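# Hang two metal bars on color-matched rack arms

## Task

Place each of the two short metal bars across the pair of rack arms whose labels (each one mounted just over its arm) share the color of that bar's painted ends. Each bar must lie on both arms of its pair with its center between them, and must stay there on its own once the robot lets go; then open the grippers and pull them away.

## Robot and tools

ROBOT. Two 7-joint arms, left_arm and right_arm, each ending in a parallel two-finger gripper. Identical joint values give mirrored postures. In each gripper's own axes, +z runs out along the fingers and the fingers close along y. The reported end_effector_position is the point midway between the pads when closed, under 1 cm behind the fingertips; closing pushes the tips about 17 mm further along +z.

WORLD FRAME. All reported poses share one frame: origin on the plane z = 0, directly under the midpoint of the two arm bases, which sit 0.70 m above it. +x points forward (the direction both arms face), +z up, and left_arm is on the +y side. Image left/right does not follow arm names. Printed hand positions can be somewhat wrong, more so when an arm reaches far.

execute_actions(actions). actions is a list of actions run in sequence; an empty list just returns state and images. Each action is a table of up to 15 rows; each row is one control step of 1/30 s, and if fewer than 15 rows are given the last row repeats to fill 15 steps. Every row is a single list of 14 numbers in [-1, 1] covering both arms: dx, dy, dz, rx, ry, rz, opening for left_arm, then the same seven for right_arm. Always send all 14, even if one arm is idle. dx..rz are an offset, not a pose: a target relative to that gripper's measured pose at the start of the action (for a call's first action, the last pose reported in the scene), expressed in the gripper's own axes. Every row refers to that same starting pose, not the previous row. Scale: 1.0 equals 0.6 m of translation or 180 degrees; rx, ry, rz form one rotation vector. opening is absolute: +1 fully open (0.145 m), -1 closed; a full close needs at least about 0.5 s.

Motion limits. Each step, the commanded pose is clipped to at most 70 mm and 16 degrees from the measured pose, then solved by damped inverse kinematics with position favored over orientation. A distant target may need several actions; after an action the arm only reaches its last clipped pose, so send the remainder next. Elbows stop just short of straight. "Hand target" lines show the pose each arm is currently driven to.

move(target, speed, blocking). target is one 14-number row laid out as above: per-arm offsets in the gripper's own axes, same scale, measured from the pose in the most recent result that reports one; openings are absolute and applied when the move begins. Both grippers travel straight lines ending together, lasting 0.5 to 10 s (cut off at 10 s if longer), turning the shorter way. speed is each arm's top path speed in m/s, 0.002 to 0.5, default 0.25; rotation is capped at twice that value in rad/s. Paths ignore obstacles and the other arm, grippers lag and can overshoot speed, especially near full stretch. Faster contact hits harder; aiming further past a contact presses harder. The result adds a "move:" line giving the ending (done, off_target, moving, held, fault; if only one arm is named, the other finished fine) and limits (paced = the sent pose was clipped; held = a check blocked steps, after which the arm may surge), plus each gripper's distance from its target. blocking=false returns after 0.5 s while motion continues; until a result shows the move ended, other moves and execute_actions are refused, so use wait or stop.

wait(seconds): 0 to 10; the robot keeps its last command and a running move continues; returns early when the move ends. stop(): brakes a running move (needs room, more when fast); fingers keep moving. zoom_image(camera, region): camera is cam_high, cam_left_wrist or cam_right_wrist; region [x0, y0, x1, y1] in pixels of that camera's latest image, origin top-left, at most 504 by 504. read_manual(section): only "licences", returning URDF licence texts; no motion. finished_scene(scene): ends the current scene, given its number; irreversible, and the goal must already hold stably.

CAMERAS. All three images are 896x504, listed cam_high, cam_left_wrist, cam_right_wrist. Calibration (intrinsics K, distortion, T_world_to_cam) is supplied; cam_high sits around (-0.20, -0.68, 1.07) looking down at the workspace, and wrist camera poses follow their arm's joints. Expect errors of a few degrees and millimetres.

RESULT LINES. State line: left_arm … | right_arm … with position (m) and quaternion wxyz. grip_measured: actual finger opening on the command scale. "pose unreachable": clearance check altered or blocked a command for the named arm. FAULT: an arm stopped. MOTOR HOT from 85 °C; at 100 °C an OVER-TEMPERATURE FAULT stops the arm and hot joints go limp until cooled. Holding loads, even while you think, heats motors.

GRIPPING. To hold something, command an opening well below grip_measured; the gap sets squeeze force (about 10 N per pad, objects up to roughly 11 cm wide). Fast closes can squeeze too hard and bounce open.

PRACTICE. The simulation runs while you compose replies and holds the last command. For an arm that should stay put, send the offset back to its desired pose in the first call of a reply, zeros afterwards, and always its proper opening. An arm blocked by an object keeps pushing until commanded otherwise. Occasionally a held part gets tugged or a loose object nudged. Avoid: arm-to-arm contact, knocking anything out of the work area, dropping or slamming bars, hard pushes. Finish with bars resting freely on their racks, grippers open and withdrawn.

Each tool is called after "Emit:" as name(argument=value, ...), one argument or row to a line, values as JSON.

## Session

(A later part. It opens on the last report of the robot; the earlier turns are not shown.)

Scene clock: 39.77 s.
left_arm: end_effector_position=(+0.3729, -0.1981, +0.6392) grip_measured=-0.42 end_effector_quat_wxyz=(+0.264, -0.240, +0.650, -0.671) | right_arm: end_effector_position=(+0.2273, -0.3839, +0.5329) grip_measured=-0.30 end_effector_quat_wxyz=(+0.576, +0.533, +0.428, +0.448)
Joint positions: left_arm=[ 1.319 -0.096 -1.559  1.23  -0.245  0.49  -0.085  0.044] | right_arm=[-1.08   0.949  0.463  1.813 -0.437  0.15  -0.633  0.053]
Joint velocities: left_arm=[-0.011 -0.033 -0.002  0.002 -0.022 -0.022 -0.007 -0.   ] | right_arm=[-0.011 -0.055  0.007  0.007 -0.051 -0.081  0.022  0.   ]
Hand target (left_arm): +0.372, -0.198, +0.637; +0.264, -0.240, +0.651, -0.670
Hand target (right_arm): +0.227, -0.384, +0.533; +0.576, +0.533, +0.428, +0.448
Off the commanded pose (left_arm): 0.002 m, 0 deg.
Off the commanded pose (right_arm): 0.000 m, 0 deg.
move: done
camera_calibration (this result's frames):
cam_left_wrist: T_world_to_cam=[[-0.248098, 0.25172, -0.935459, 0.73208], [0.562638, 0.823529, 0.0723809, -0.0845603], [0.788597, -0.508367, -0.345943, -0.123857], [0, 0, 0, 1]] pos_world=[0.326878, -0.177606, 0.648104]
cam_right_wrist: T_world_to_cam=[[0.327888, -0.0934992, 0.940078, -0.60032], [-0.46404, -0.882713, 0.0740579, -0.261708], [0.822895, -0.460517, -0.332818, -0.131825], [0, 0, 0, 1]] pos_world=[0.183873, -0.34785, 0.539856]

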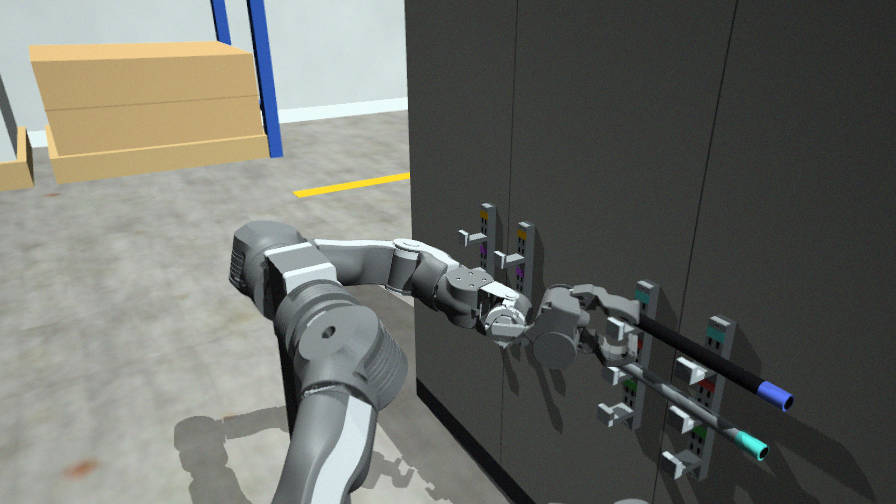

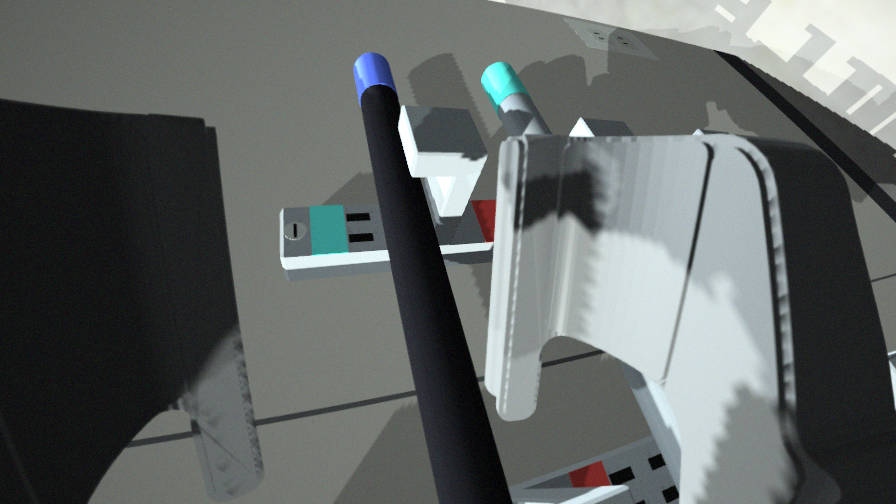

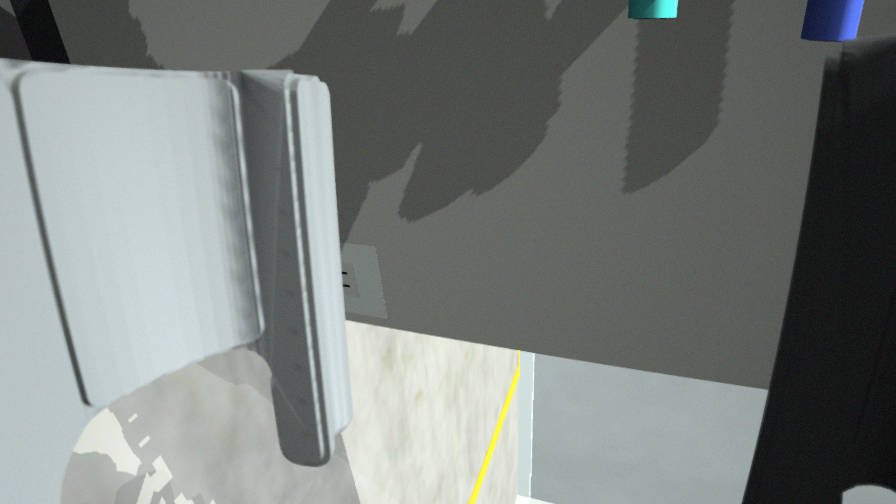

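Emit:
move(
  target=[0.075,0,-0.067,0,0,0,-0.42, 0,0,0,0,0,0,-0.3],
  speed=0.08,
)

Scene clock: 42.40 s.
left_arm: end_effector_position=(+0.3117, -0.1987, +0.6381) grip_measured=-0.42 end_effector_quat_wxyz=(+0.261, -0.239, +0.648, -0.674) | right_arm: end_effector_position=(+0.2273, -0.3839, +0.5329) grip_measured=-0.30 end_effector_quat_wxyz=(+0.576, +0.533, +0.428, +0.448)
Joint positions: left_arm=[ 1.262 -0.068 -1.583  1.53  -0.329  0.753 -0.034  0.044] | right_arm=[-1.08   0.949  0.463  1.813 -0.437  0.15  -0.633  0.053]
Joint velocities: left_arm=[ 0.011 -0.077  0.017 -0.007 -0.037 -0.037 -0.007 -0.   ] | right_arm=[-0.011  0.077 -0.012 -0.007  0.007  0.022 -0.007 -0.   ]
Hand target (left_arm): +0.312, -0.198, +0.636; +0.263, -0.240, +0.651, -0.671
Hand target (right_arm): +0.227, -0.384, +0.533; +0.576, +0.533, +0.428, +0.448
Off the commanded pose (left_arm): 0.002 m, 1 deg.
Off the commanded pose (right_arm): 0.000 m, 0 deg.
joint sent to its limit (left arm) — the command would take joint 3 (upper arm roll) past its lower limit, so that joint was sent only as far as its limit.
move: done
camera_calibration (this result's frames):
cam_left_wrist: T_world_to_cam=[[-0.245742, 0.246396, -0.937497, 0.715541], [0.566819, 0.821095, 0.0672253, -0.0480813], [0.786338, -0.514871, -0.34144, -0.0797345], [0, 0, 0, 1]] pos_world=[0.26579, -0.17788, 0.646825]
cam_right_wrist: T_world_to_cam=[[0.327888, -0.0934992, 0.940078, -0.60032], [-0.46404, -0.882713, 0.0740579, -0.261708], [0.822895, -0.460517, -0.332818, -0.131825], [0, 0, 0, 1]] pos_world=[0.183873, -0.34785, 0.539856]

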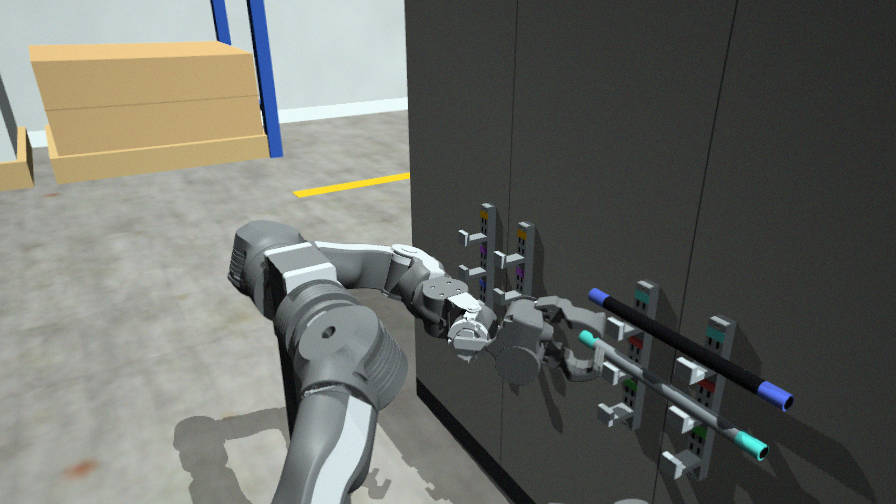

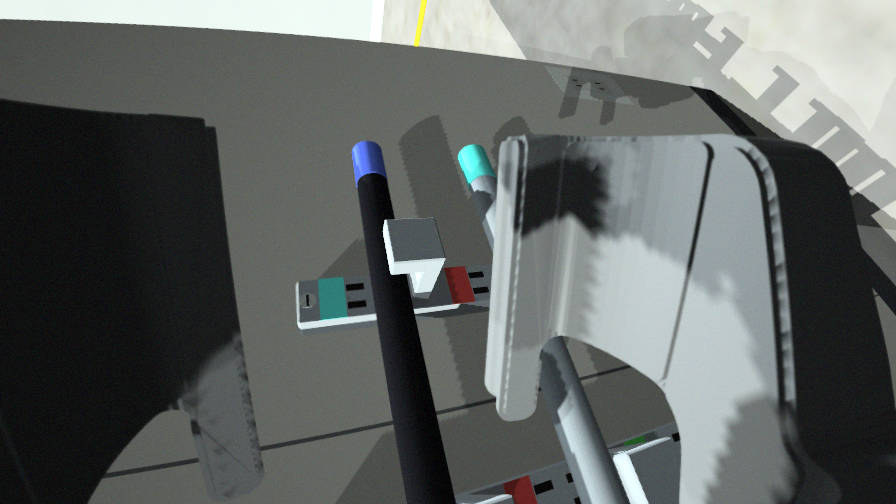

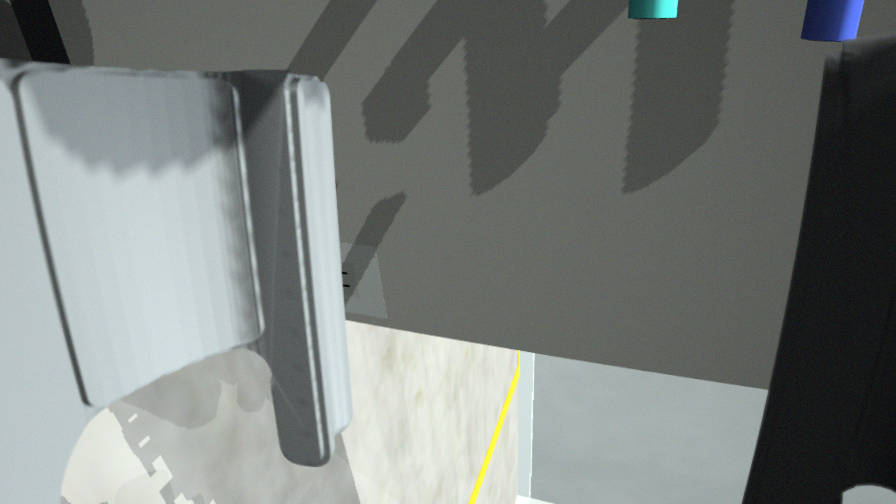

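Emit:
move(
  target=[-0.32,0.15,-0.384,0,-0.2,0,-0.3, 0.12,0.17,0.158,0,0,0,-0.42],
  speed=0.25,
)

Scene clock: 44.53 s.
left_arm: end_effector_position=(+0.3059, +0.0943, +0.5361) grip_measured=-0.30 end_effector_quat_wxyz=(+0.439, -0.443, +0.536, -0.569) | right_arm: end_effector_position=(+0.3298, -0.3300, +0.6370) grip_measured=-0.42 end_effector_quat_wxyz=(+0.573, +0.533, +0.432, +0.449)
Joint positions: left_arm=[ 0.129  0.756 -0.863  2.065 -0.92   0.722 -0.116  0.053] | right_arm=[-0.771  1.408  0.482  2.023 -0.113  0.596 -0.304  0.044]
Joint velocities: left_arm=[-0.099  0.011 -0.002 -0.002  0.037 -0.007 -0.11  -0.   ] | right_arm=[ 0.055 -0.011 -0.007 -0.012  0.007  0.007  0.037  0.   ]
Hand target (left_arm): +0.306, +0.094, +0.538; +0.440, -0.442, +0.533, -0.572
Hand target (right_arm): +0.330, -0.331, +0.636; +0.573, +0.535, +0.431, +0.447
Off the commanded pose (left_arm): 0.007 m, 1 deg.
Off the commanded pose (right_arm): 0.004 m, 1 deg.
move: off_target (left_arm, right_arm)
camera_calibration (this result's frames):
cam_left_wrist: T_world_to_cam=[[-0.36549, 0.0129265, -0.930726, 0.601329], [-0.0177157, 0.999626, 0.0208403, -0.0916455], [0.930647, 0.0241053, -0.365124, -0.0413731], [0, 0, 0, 1]] pos_world=[0.25666, 0.0848354, 0.546476]
cam_right_wrist: T_world_to_cam=[[0.333683, -0.0921486, 0.938171, -0.726927], [-0.456356, -0.886611, 0.0752296, -0.178771], [0.82486, -0.453243, -0.337899, -0.151664], [0, 0, 0, 1]] pos_world=[0.286082, -0.294226, 0.644183]

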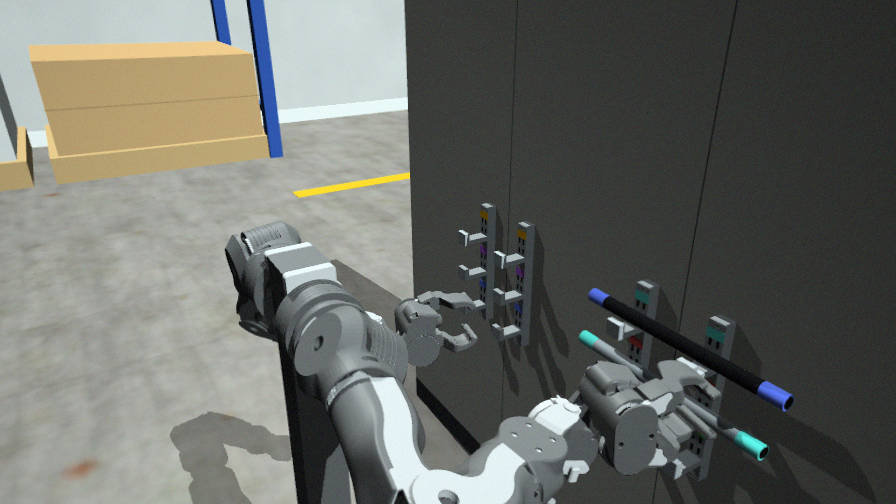

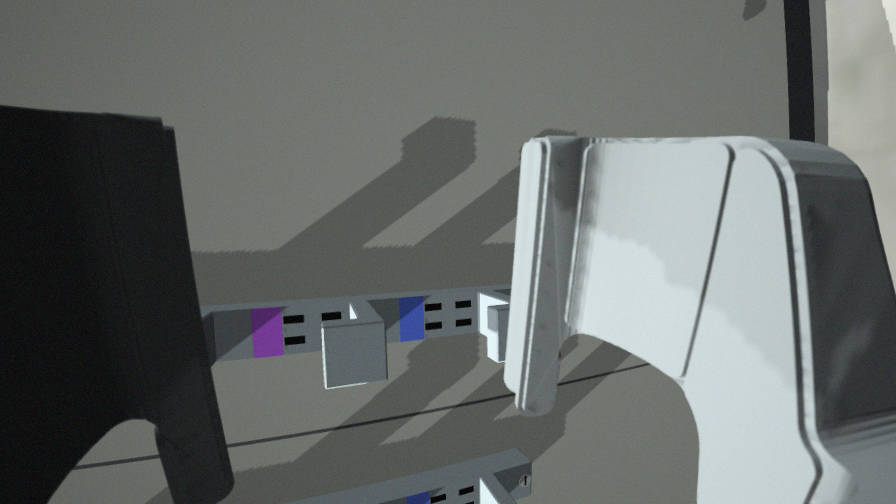

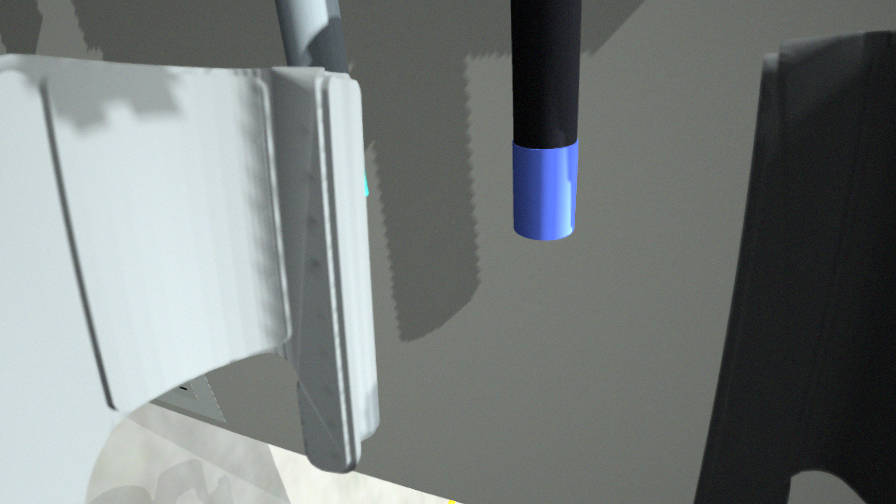

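Emit:
move(
  target=[0,0,0,0,0,0,-0.3, 0.02,0,0.11,0,0,0,-0.42],
  speed=0.1,
)

Emit:
zoom_image(
  camera="cam_high",
  region=[620, 300, 860, 500],
)

Scene clock: 46.57 s.
left_arm: end_effector_position=(+0.3059, +0.0943, +0.5361) grip_measured=-0.30 end_effector_quat_wxyz=(+0.439, -0.443, +0.536, -0.569) | right_arm: end_effector_position=(+0.3969, -0.3325, +0.6367) grip_measured=-0.42 end_effector_quat_wxyz=(+0.571, +0.536, +0.435, +0.444)
Joint positions: left_arm=[ 0.129  0.756 -0.863  2.065 -0.92   0.722 -0.116  0.053] | right_arm=[-1.029  1.91   0.552  1.716  0.417  0.518 -0.637  0.044]
Joint velocities: left_arm=[-0.055 -0.055 -0.007 -0.017  0.007 -0.022  0.022  0.   ] | right_arm=[-0.055 -0.011 -0.007 -0.002 -0.007  0.022 -0.037 -0.   ]
Hand target (left_arm): +0.306, +0.094, +0.536; +0.439, -0.443, +0.536, -0.569
Hand target (right_arm): +0.397, -0.332, +0.638; +0.571, +0.535, +0.433, +0.447
Off the commanded pose (left_arm): 0.000 m, 0 deg.
Off the commanded pose (right_arm): 0.004 m, 1 deg.
move: off_target (right_arm)
camera_calibration (this result's frames):
cam_left_wrist: T_world_to_cam=[[-0.36549, 0.0129265, -0.930726, 0.601329], [-0.0177157, 0.999626, 0.0208403, -0.0916455], [0.930647, 0.0241053, -0.365124, -0.0413731], [0, 0, 0, 1]] pos_world=[0.25666, 0.0848354, 0.546476]
cam_right_wrist: T_world_to_cam=[[0.346298, -0.0905724, 0.933742, -0.750922], [-0.456957, -0.885554, 0.0835741, -0.155073], [0.819309, -0.455622, -0.348053, -0.200355], [0, 0, 0, 1]] pos_world=[0.353334, -0.296625, 0.644393]

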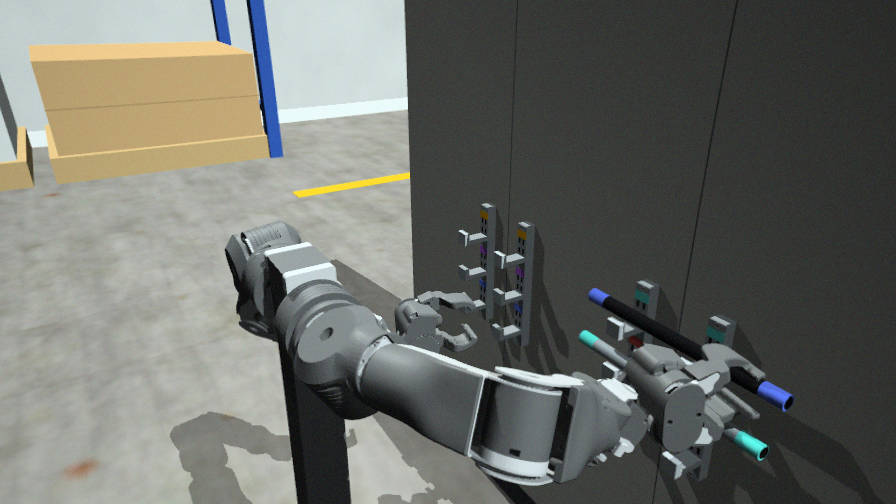

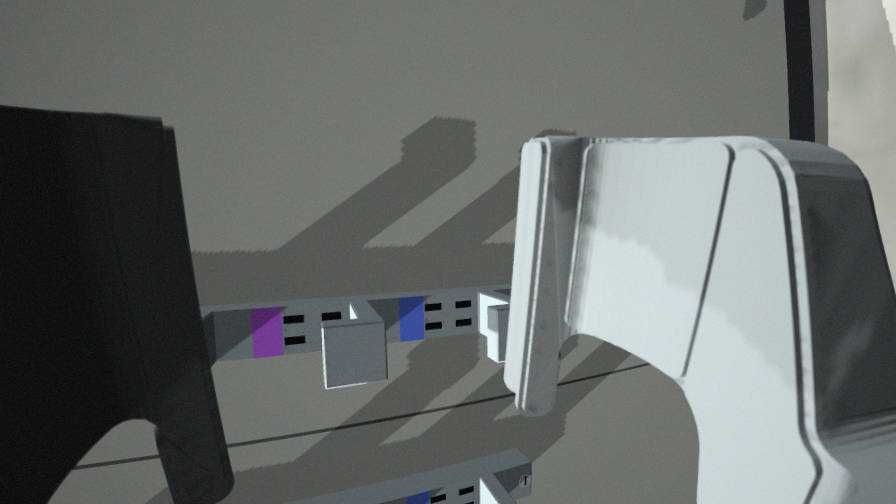

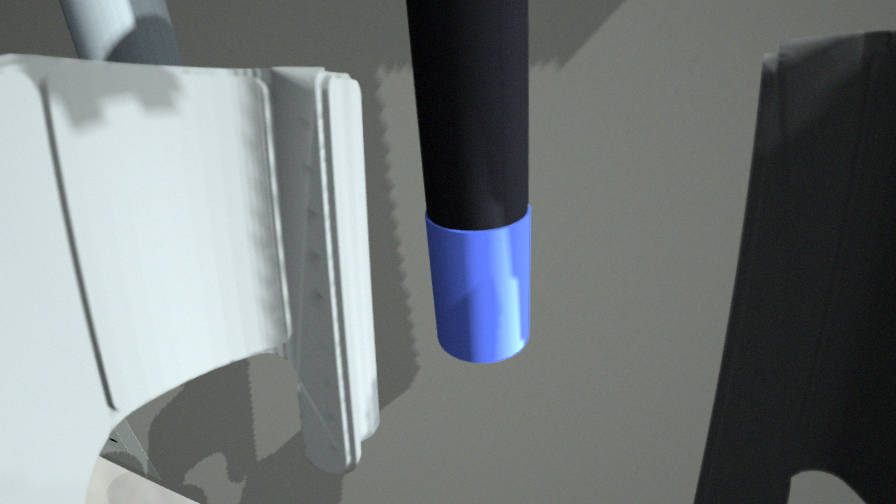

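Region (620, 300, 860, 500) of cam_high's 896x504 image, scaled by 2.100, with more detail than that image has.

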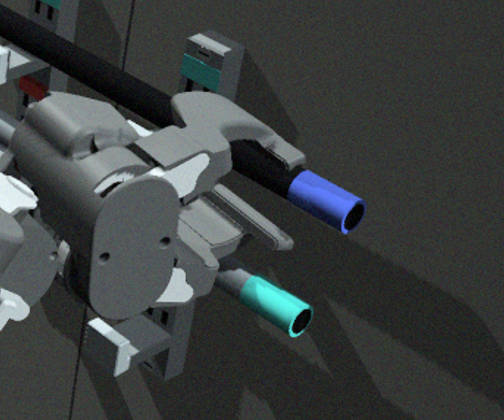

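Emit:
move(
  target=[0,0,0,0,0,0,-0.3, 0,-0.032,0,0,0,0,-0.42],
  speed=0.05,
)

Emit:
move(
  target=[0,0,0,0,0,0,-0.3, 0.01,0,0.05,0,0,0,-0.42],
  speed=0.05,
)

Scene clock: 48.33 s.
left_arm: end_effector_position=(+0.3059, +0.0943, +0.5361) grip_measured=-0.30 end_effector_quat_wxyz=(+0.439, -0.443, +0.536, -0.569) | right_arm: end_effector_position=(+0.3968, -0.3340, +0.6148) grip_measured=-0.42 end_effector_quat_wxyz=(+0.570, +0.539, +0.438, +0.440)
Joint positions: left_arm=[ 0.129  0.756 -0.863  2.065 -0.92   0.722 -0.116  0.053] | right_arm=[-1.145  1.935  0.58   1.679  0.449  0.499 -0.715  0.044]
Joint velocities: left_arm=[-0.077  0.121  0.002 -0.002  0.051  0.007 -0.11  -0.   ] | right_arm=[ 0.033 -0.055 -0.002 -0.017  0.007  0.007 -0.051  0.   ]
Hand target (left_arm): +0.306, +0.094, +0.536; +0.439, -0.443, +0.536, -0.569
Hand target (right_arm): +0.398, -0.333, +0.617; +0.571, +0.536, +0.435, +0.444
Off the commanded pose (left_arm): 0.000 m, 0 deg.
Off the commanded pose (right_arm): 0.003 m, 1 deg.
move: done
camera_calibration (this result's frames):
cam_left_wrist: T_world_to_cam=[[-0.36549, 0.0129265, -0.930726, 0.601329], [-0.0177157, 0.999626, 0.0208403, -0.0916455], [0.930647, 0.0241053, -0.365124, -0.0413731], [0, 0, 0, 1]] pos_world=[0.25666, 0.0848354, 0.546476]
cam_right_wrist: T_world_to_cam=[[0.35603, -0.0909185, 0.930041, -0.732337], [-0.459207, -0.88382, 0.0893894, -0.156796], [0.813862, -0.458907, -0.356417, -0.202377], [0, 0, 0, 1]] pos_world=[0.353439, -0.298035, 0.622989]

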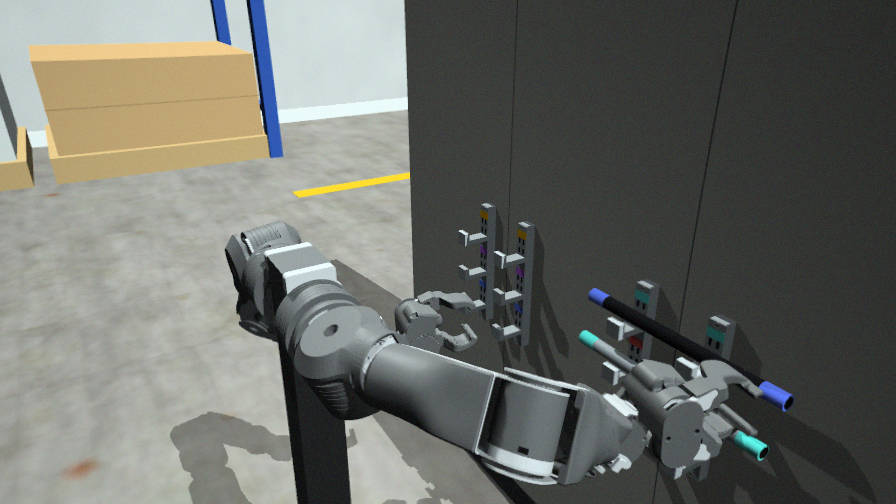

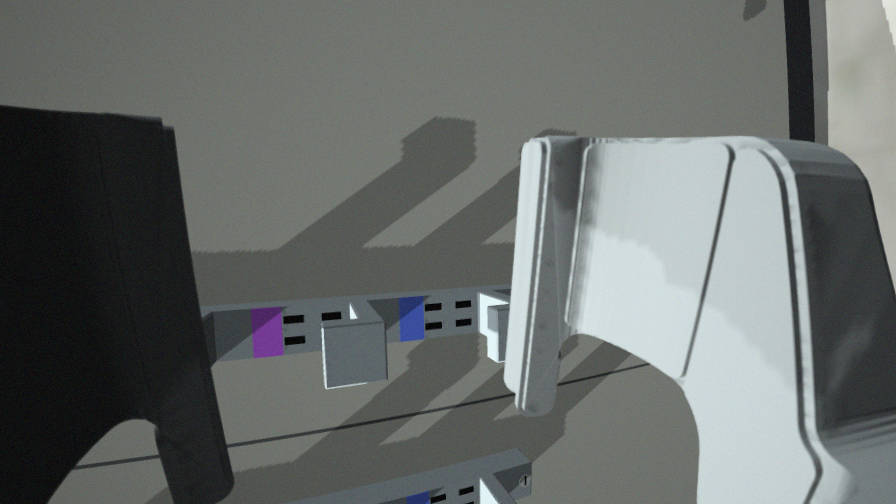

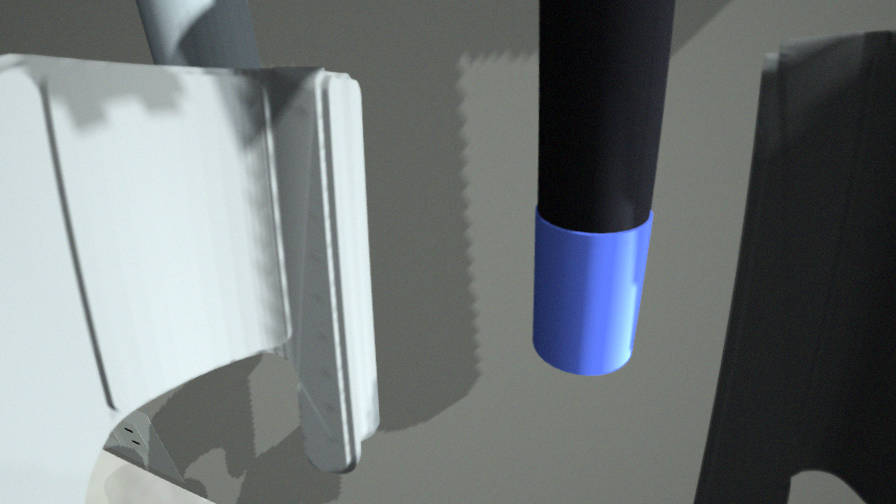

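Scene clock: 49.23 s.
left_arm: end_effector_position=(+0.3059, +0.0943, +0.5361) grip_measured=-0.30 end_effector_quat_wxyz=(+0.439, -0.443, +0.536, -0.569) | right_arm: end_effector_position=(+0.4266, -0.3356, +0.6157) grip_measured=-0.42 end_effector_quat_wxyz=(+0.563, +0.541, +0.445, +0.440)
Joint positions: left_arm=[ 0.129  0.756 -0.863  2.065 -0.92   0.722 -0.116  0.053] | right_arm=[-1.304  2.008  0.781  1.519  0.42   0.452 -0.609  0.044]
Joint velocities: left_arm=[ 0.077 -0.011  0.017 -0.002 -0.051  0.037 -0.022 -0.   ] | right_arm=[ 0.011  0.011  0.002 -0.012 -0.051 -0.066  0.037  0.   ]
Hand target (left_arm): +0.306, +0.094, +0.536; +0.439, -0.443, +0.536, -0.569
Hand target (right_arm): +0.427, -0.335, +0.616; +0.561, +0.541, +0.445, +0.441
Off the commanded pose (left_arm): 0.000 m, 0 deg.
Off the commanded pose (right_arm): 0.001 m, 1 deg.
joint sent to its limit (right arm) — the command would take joint 1 (shoulder pitch) past its lower limit and joint 2 (shoulder roll) past its upper limit, so those joints were sent only as far as their limits.
move: done
camera_calibration (this result's frames):
cam_left_wrist: T_world_to_cam=[[-0.36549, 0.0129265, -0.930726, 0.601329], [-0.0177157, 0.999626, 0.0208403, -0.0916455], [0.930647, 0.0241053, -0.365124, -0.0413731], [0, 0, 0, 1]] pos_world=[0.25666, 0.0848354, 0.546476]
cam_right_wrist: T_world_to_cam=[[0.37159, -0.0901014, 0.924014, -0.746569], [-0.447713, -0.889293, 0.0933308, -0.153772], [0.813311, -0.448374, -0.370792, -0.21442], [0, 0, 0, 1]] pos_world=[0.382962, -0.300156, 0.624687]

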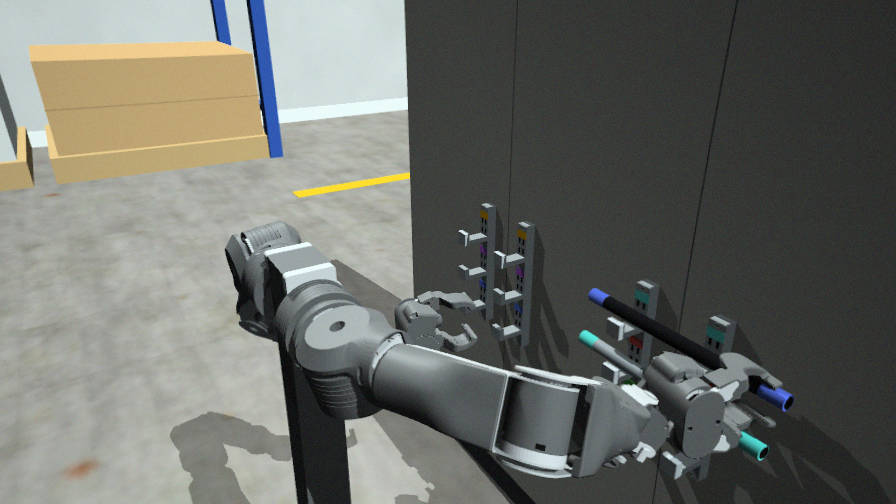

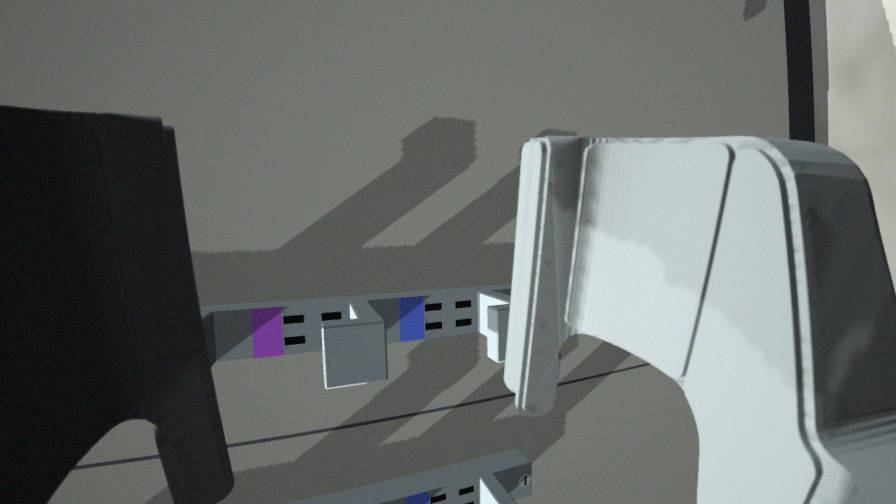

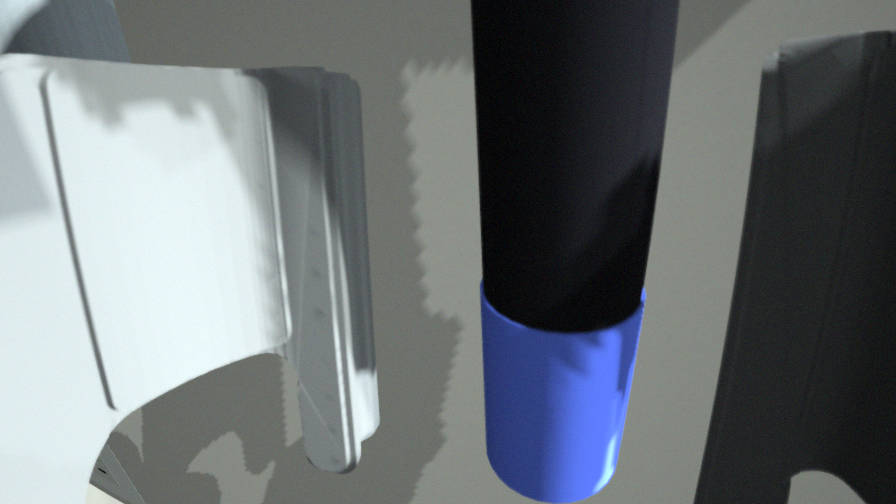

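Emit:
move(
  target=[0,0,0,0,0,0,-0.3, 0,0,0.016,0,0,0,-0.45],
  speed=0.04,
)

Emit:
move(
  target=[0,0,0,0,0,0,-0.3, 0,0,0,0,0,0,-0.9],
)

Scene clock: 50.63 s.
left_arm: end_effector_position=(+0.3059, +0.0943, +0.5361) grip_measured=-0.30 end_effector_quat_wxyz=(+0.439, -0.443, +0.536, -0.569) | right_arm: end_effector_position=(+0.4347, -0.3382, +0.6157) grip_measured=-0.45 end_effector_quat_wxyz=(+0.542, +0.545, +0.465, +0.439)
Joint positions: left_arm=[ 0.129  0.756 -0.863  2.065 -0.92   0.722 -0.116  0.053] | right_arm=[-1.304  2.008  0.814  1.467  0.372  0.385 -0.498  0.042]
Joint velocities: left_arm=[-0.011  0.011 -0.017  0.012 -0.066 -0.037  0.007 -0.   ] | right_arm=[-0.077 -0.077 -0.007  0.007 -0.081 -0.037  0.007 -0.   ]
Hand target (left_arm): +0.306, +0.094, +0.536; +0.439, -0.443, +0.536, -0.569
Hand target (right_arm): +0.435, -0.338, +0.617; +0.541, +0.545, +0.466, +0.440
Off the commanded pose (left_arm): 0.000 m, 0 deg.
Off the commanded pose (right_arm): 0.001 m, 3 deg.
joint sent to its limit (right arm) — the command would take joint 1 (shoulder pitch) past its lower limit and joint 2 (shoulder roll) past its upper limit, so those joints were sent only as far as their limits.
move: off_target (right_arm)
camera_calibration (this result's frames):
cam_left_wrist: T_world_to_cam=[[-0.36549, 0.0129265, -0.930726, 0.601329], [-0.0177157, 0.999626, 0.0208403, -0.0916455], [0.930647, 0.0241053, -0.365124, -0.0413731], [0, 0, 0, 1]] pos_world=[0.25666, 0.0848354, 0.546476]
cam_right_wrist: T_world_to_cam=[[0.417483, -0.0835637, 0.904834, -0.755755], [-0.41028, -0.90582, 0.105645, -0.18191], [0.810789, -0.41534, -0.412449, -0.184263], [0, 0, 0, 1]] pos_world=[0.390279, -0.304463, 0.627052]

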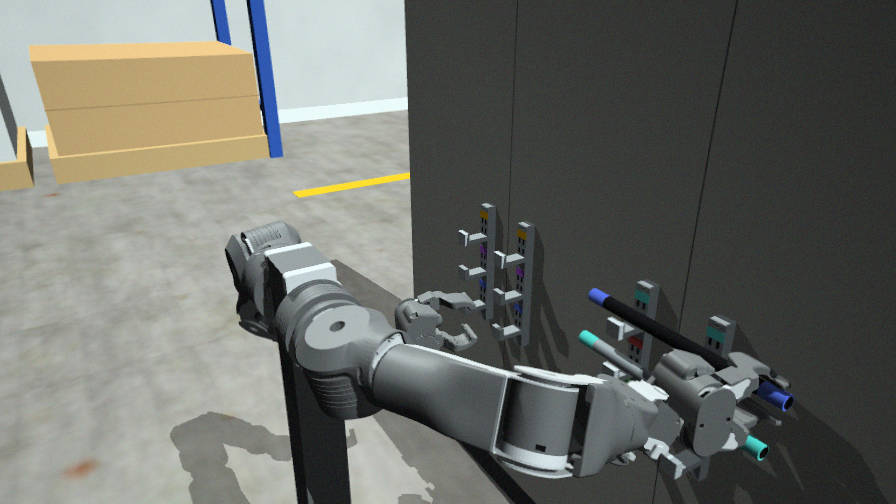

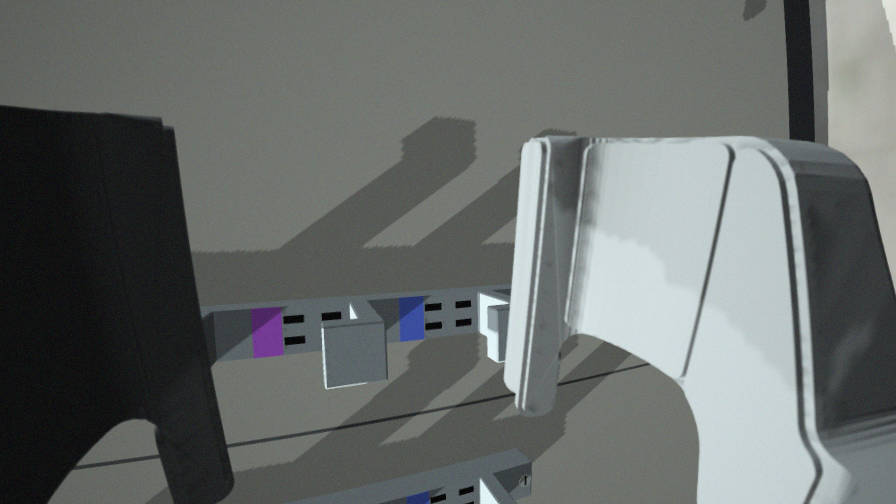

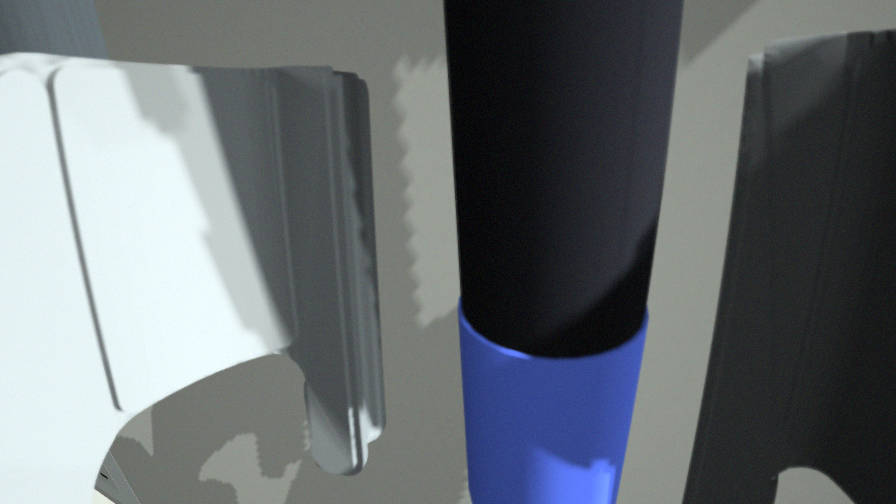

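Scene clock: 51.13 s.
left_arm: end_effector_position=(+0.3059, +0.0943, +0.5361) grip_measured=-0.30 end_effector_quat_wxyz=(+0.439, -0.443, +0.536, -0.569) | right_arm: end_effector_position=(+0.4353, -0.3382, +0.6195) grip_measured=-0.73 end_effector_quat_wxyz=(+0.545, +0.542, +0.461, +0.443)
Joint positions: left_arm=[ 0.129  0.756 -0.863  2.065 -0.92   0.722 -0.116  0.053] | right_arm=[-1.3    2.008  0.817  1.466  0.375  0.384 -0.507  0.02 ]
Joint velocities: left_arm=[-0.077 -0.055  0.002 -0.002  0.051 -0.051 -0.022 -0.   ] | right_arm=[ 0.011 -0.011  0.002 -0.012 -0.007 -0.051 -0.051  0.   ]
Hand target (left_arm): +0.306, +0.094, +0.536; +0.439, -0.443, +0.536, -0.569
Hand target (right_arm): +0.435, -0.338, +0.616; +0.542, +0.545, +0.466, +0.439
Off the commanded pose (left_arm): 0.000 m, 0 deg.
Off the commanded pose (right_arm): 0.004 m, 1 deg.
joint sent to its limit (right arm) — the command would take joint 2 (shoulder roll) past its upper limit, so that joint was sent only as far as its limit.
move: off_target (right_arm)
camera_calibration (this result's frames):
cam_left_wrist: T_world_to_cam=[[-0.36549, 0.0129265, -0.930726, 0.601329], [-0.0177157, 0.999626, 0.0208403, -0.0916455], [0.930647, 0.0241053, -0.365124, -0.0413731], [0, 0, 0, 1]] pos_world=[0.25666, 0.0848354, 0.546476]
cam_right_wrist: T_world_to_cam=[[0.404516, -0.0854076, 0.910534, -0.757931], [-0.41192, -0.905932, 0.0980244, -0.176646], [0.81651, -0.41472, -0.401645, -0.192185], [0, 0, 0, 1]] pos_world=[0.390752, -0.304465, 0.630248]

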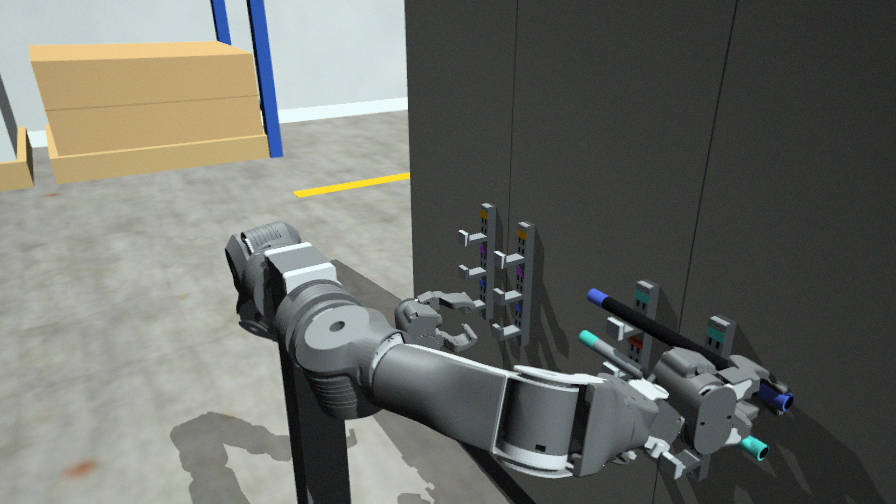

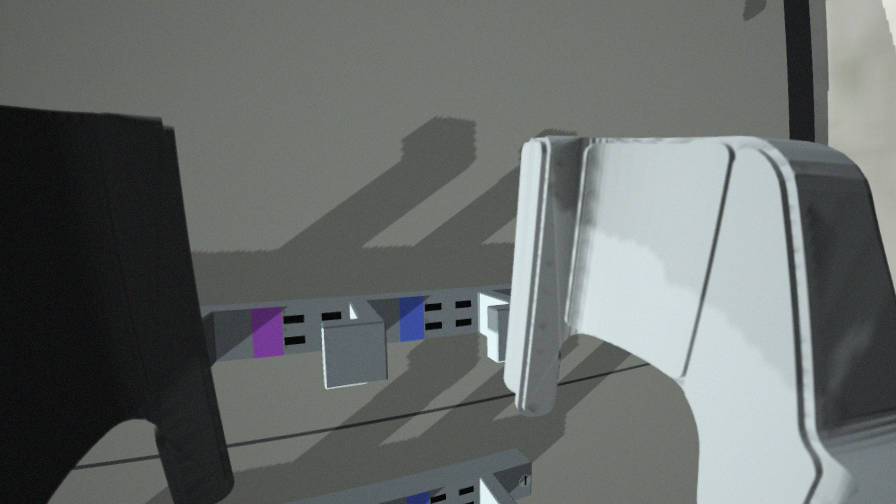

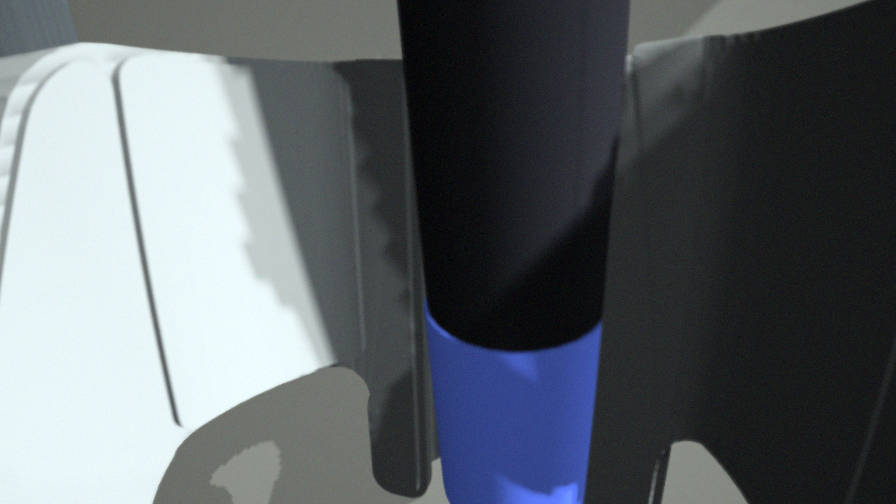

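Emit:
move(
  target=[0,0,0,0,0,0,-0.3, 0,0.06,0,0,0,0,-1],
  speed=0.05,
)

Scene clock: 52.40 s.
left_arm: end_effector_position=(+0.3059, +0.0943, +0.5361) grip_measured=-0.30 end_effector_quat_wxyz=(+0.439, -0.443, +0.536, -0.569) | right_arm: end_effector_position=(+0.4361, -0.3368, +0.6543) grip_measured=-0.73 end_effector_quat_wxyz=(+0.544, +0.542, +0.463, +0.443)
Joint positions: left_arm=[ 0.129  0.756 -0.863  2.065 -0.92   0.722 -0.116  0.053] | right_arm=[-1.161  1.976  0.817  1.508  0.328  0.407 -0.366  0.02 ]
Joint velocities: left_arm=[-0.033 -0.077 -0.002 -0.007 -0.007  0.037 -0.007 -0.   ] | right_arm=[-0.165  0.011 -0.002 -0.017 -0.081  0.11   0.022 -0.   ]
Hand target (left_arm): +0.306, +0.094, +0.536; +0.439, -0.443, +0.536, -0.569
Hand target (right_arm): +0.436, -0.337, +0.656; +0.545, +0.542, +0.461, +0.443
Off the commanded pose (left_arm): 0.000 m, 0 deg.
Off the commanded pose (right_arm): 0.001 m, 0 deg.
move: done
camera_calibration (this result's frames):
cam_left_wrist: T_world_to_cam=[[-0.36549, 0.0129265, -0.930726, 0.601329], [-0.0177157, 0.999626, 0.0208403, -0.0916455], [0.930647, 0.0241053, -0.365124, -0.0413731], [0, 0, 0, 1]] pos_world=[0.25666, 0.0848354, 0.546476]
cam_right_wrist: T_world_to_cam=[[0.406676, -0.0830732, 0.909788, -0.789498], [-0.408741, -0.907169, 0.0998735, -0.181413], [0.817035, -0.412483, -0.40288, -0.176946], [0, 0, 0, 1]] pos_world=[0.39149, -0.303146, 0.665106]

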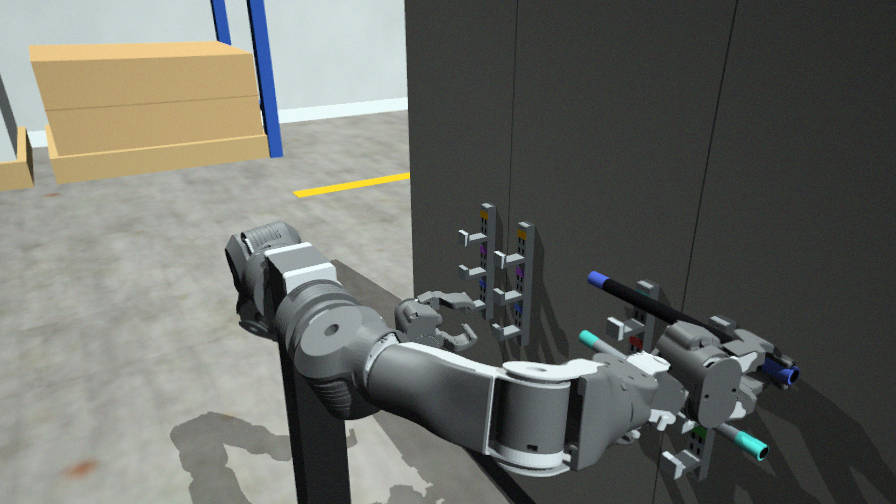

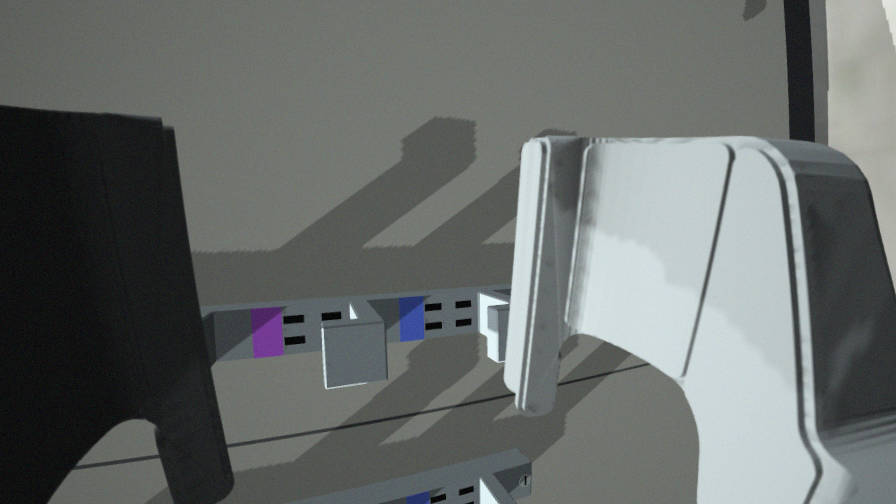

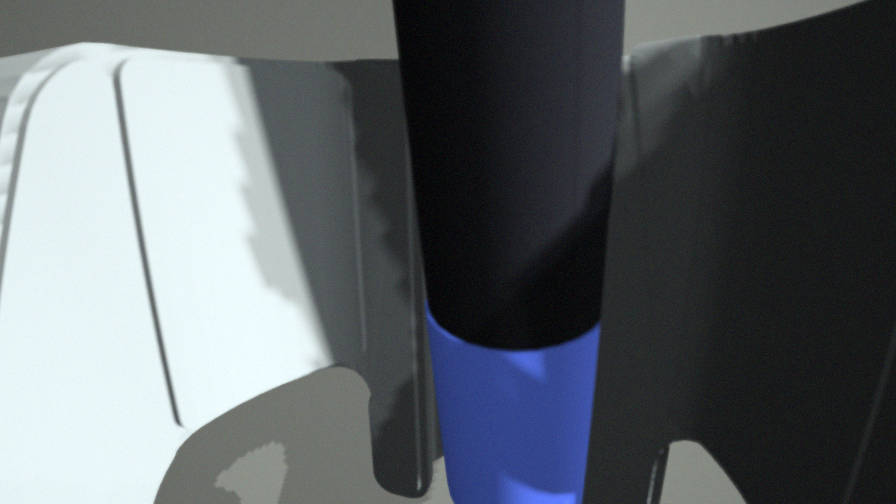

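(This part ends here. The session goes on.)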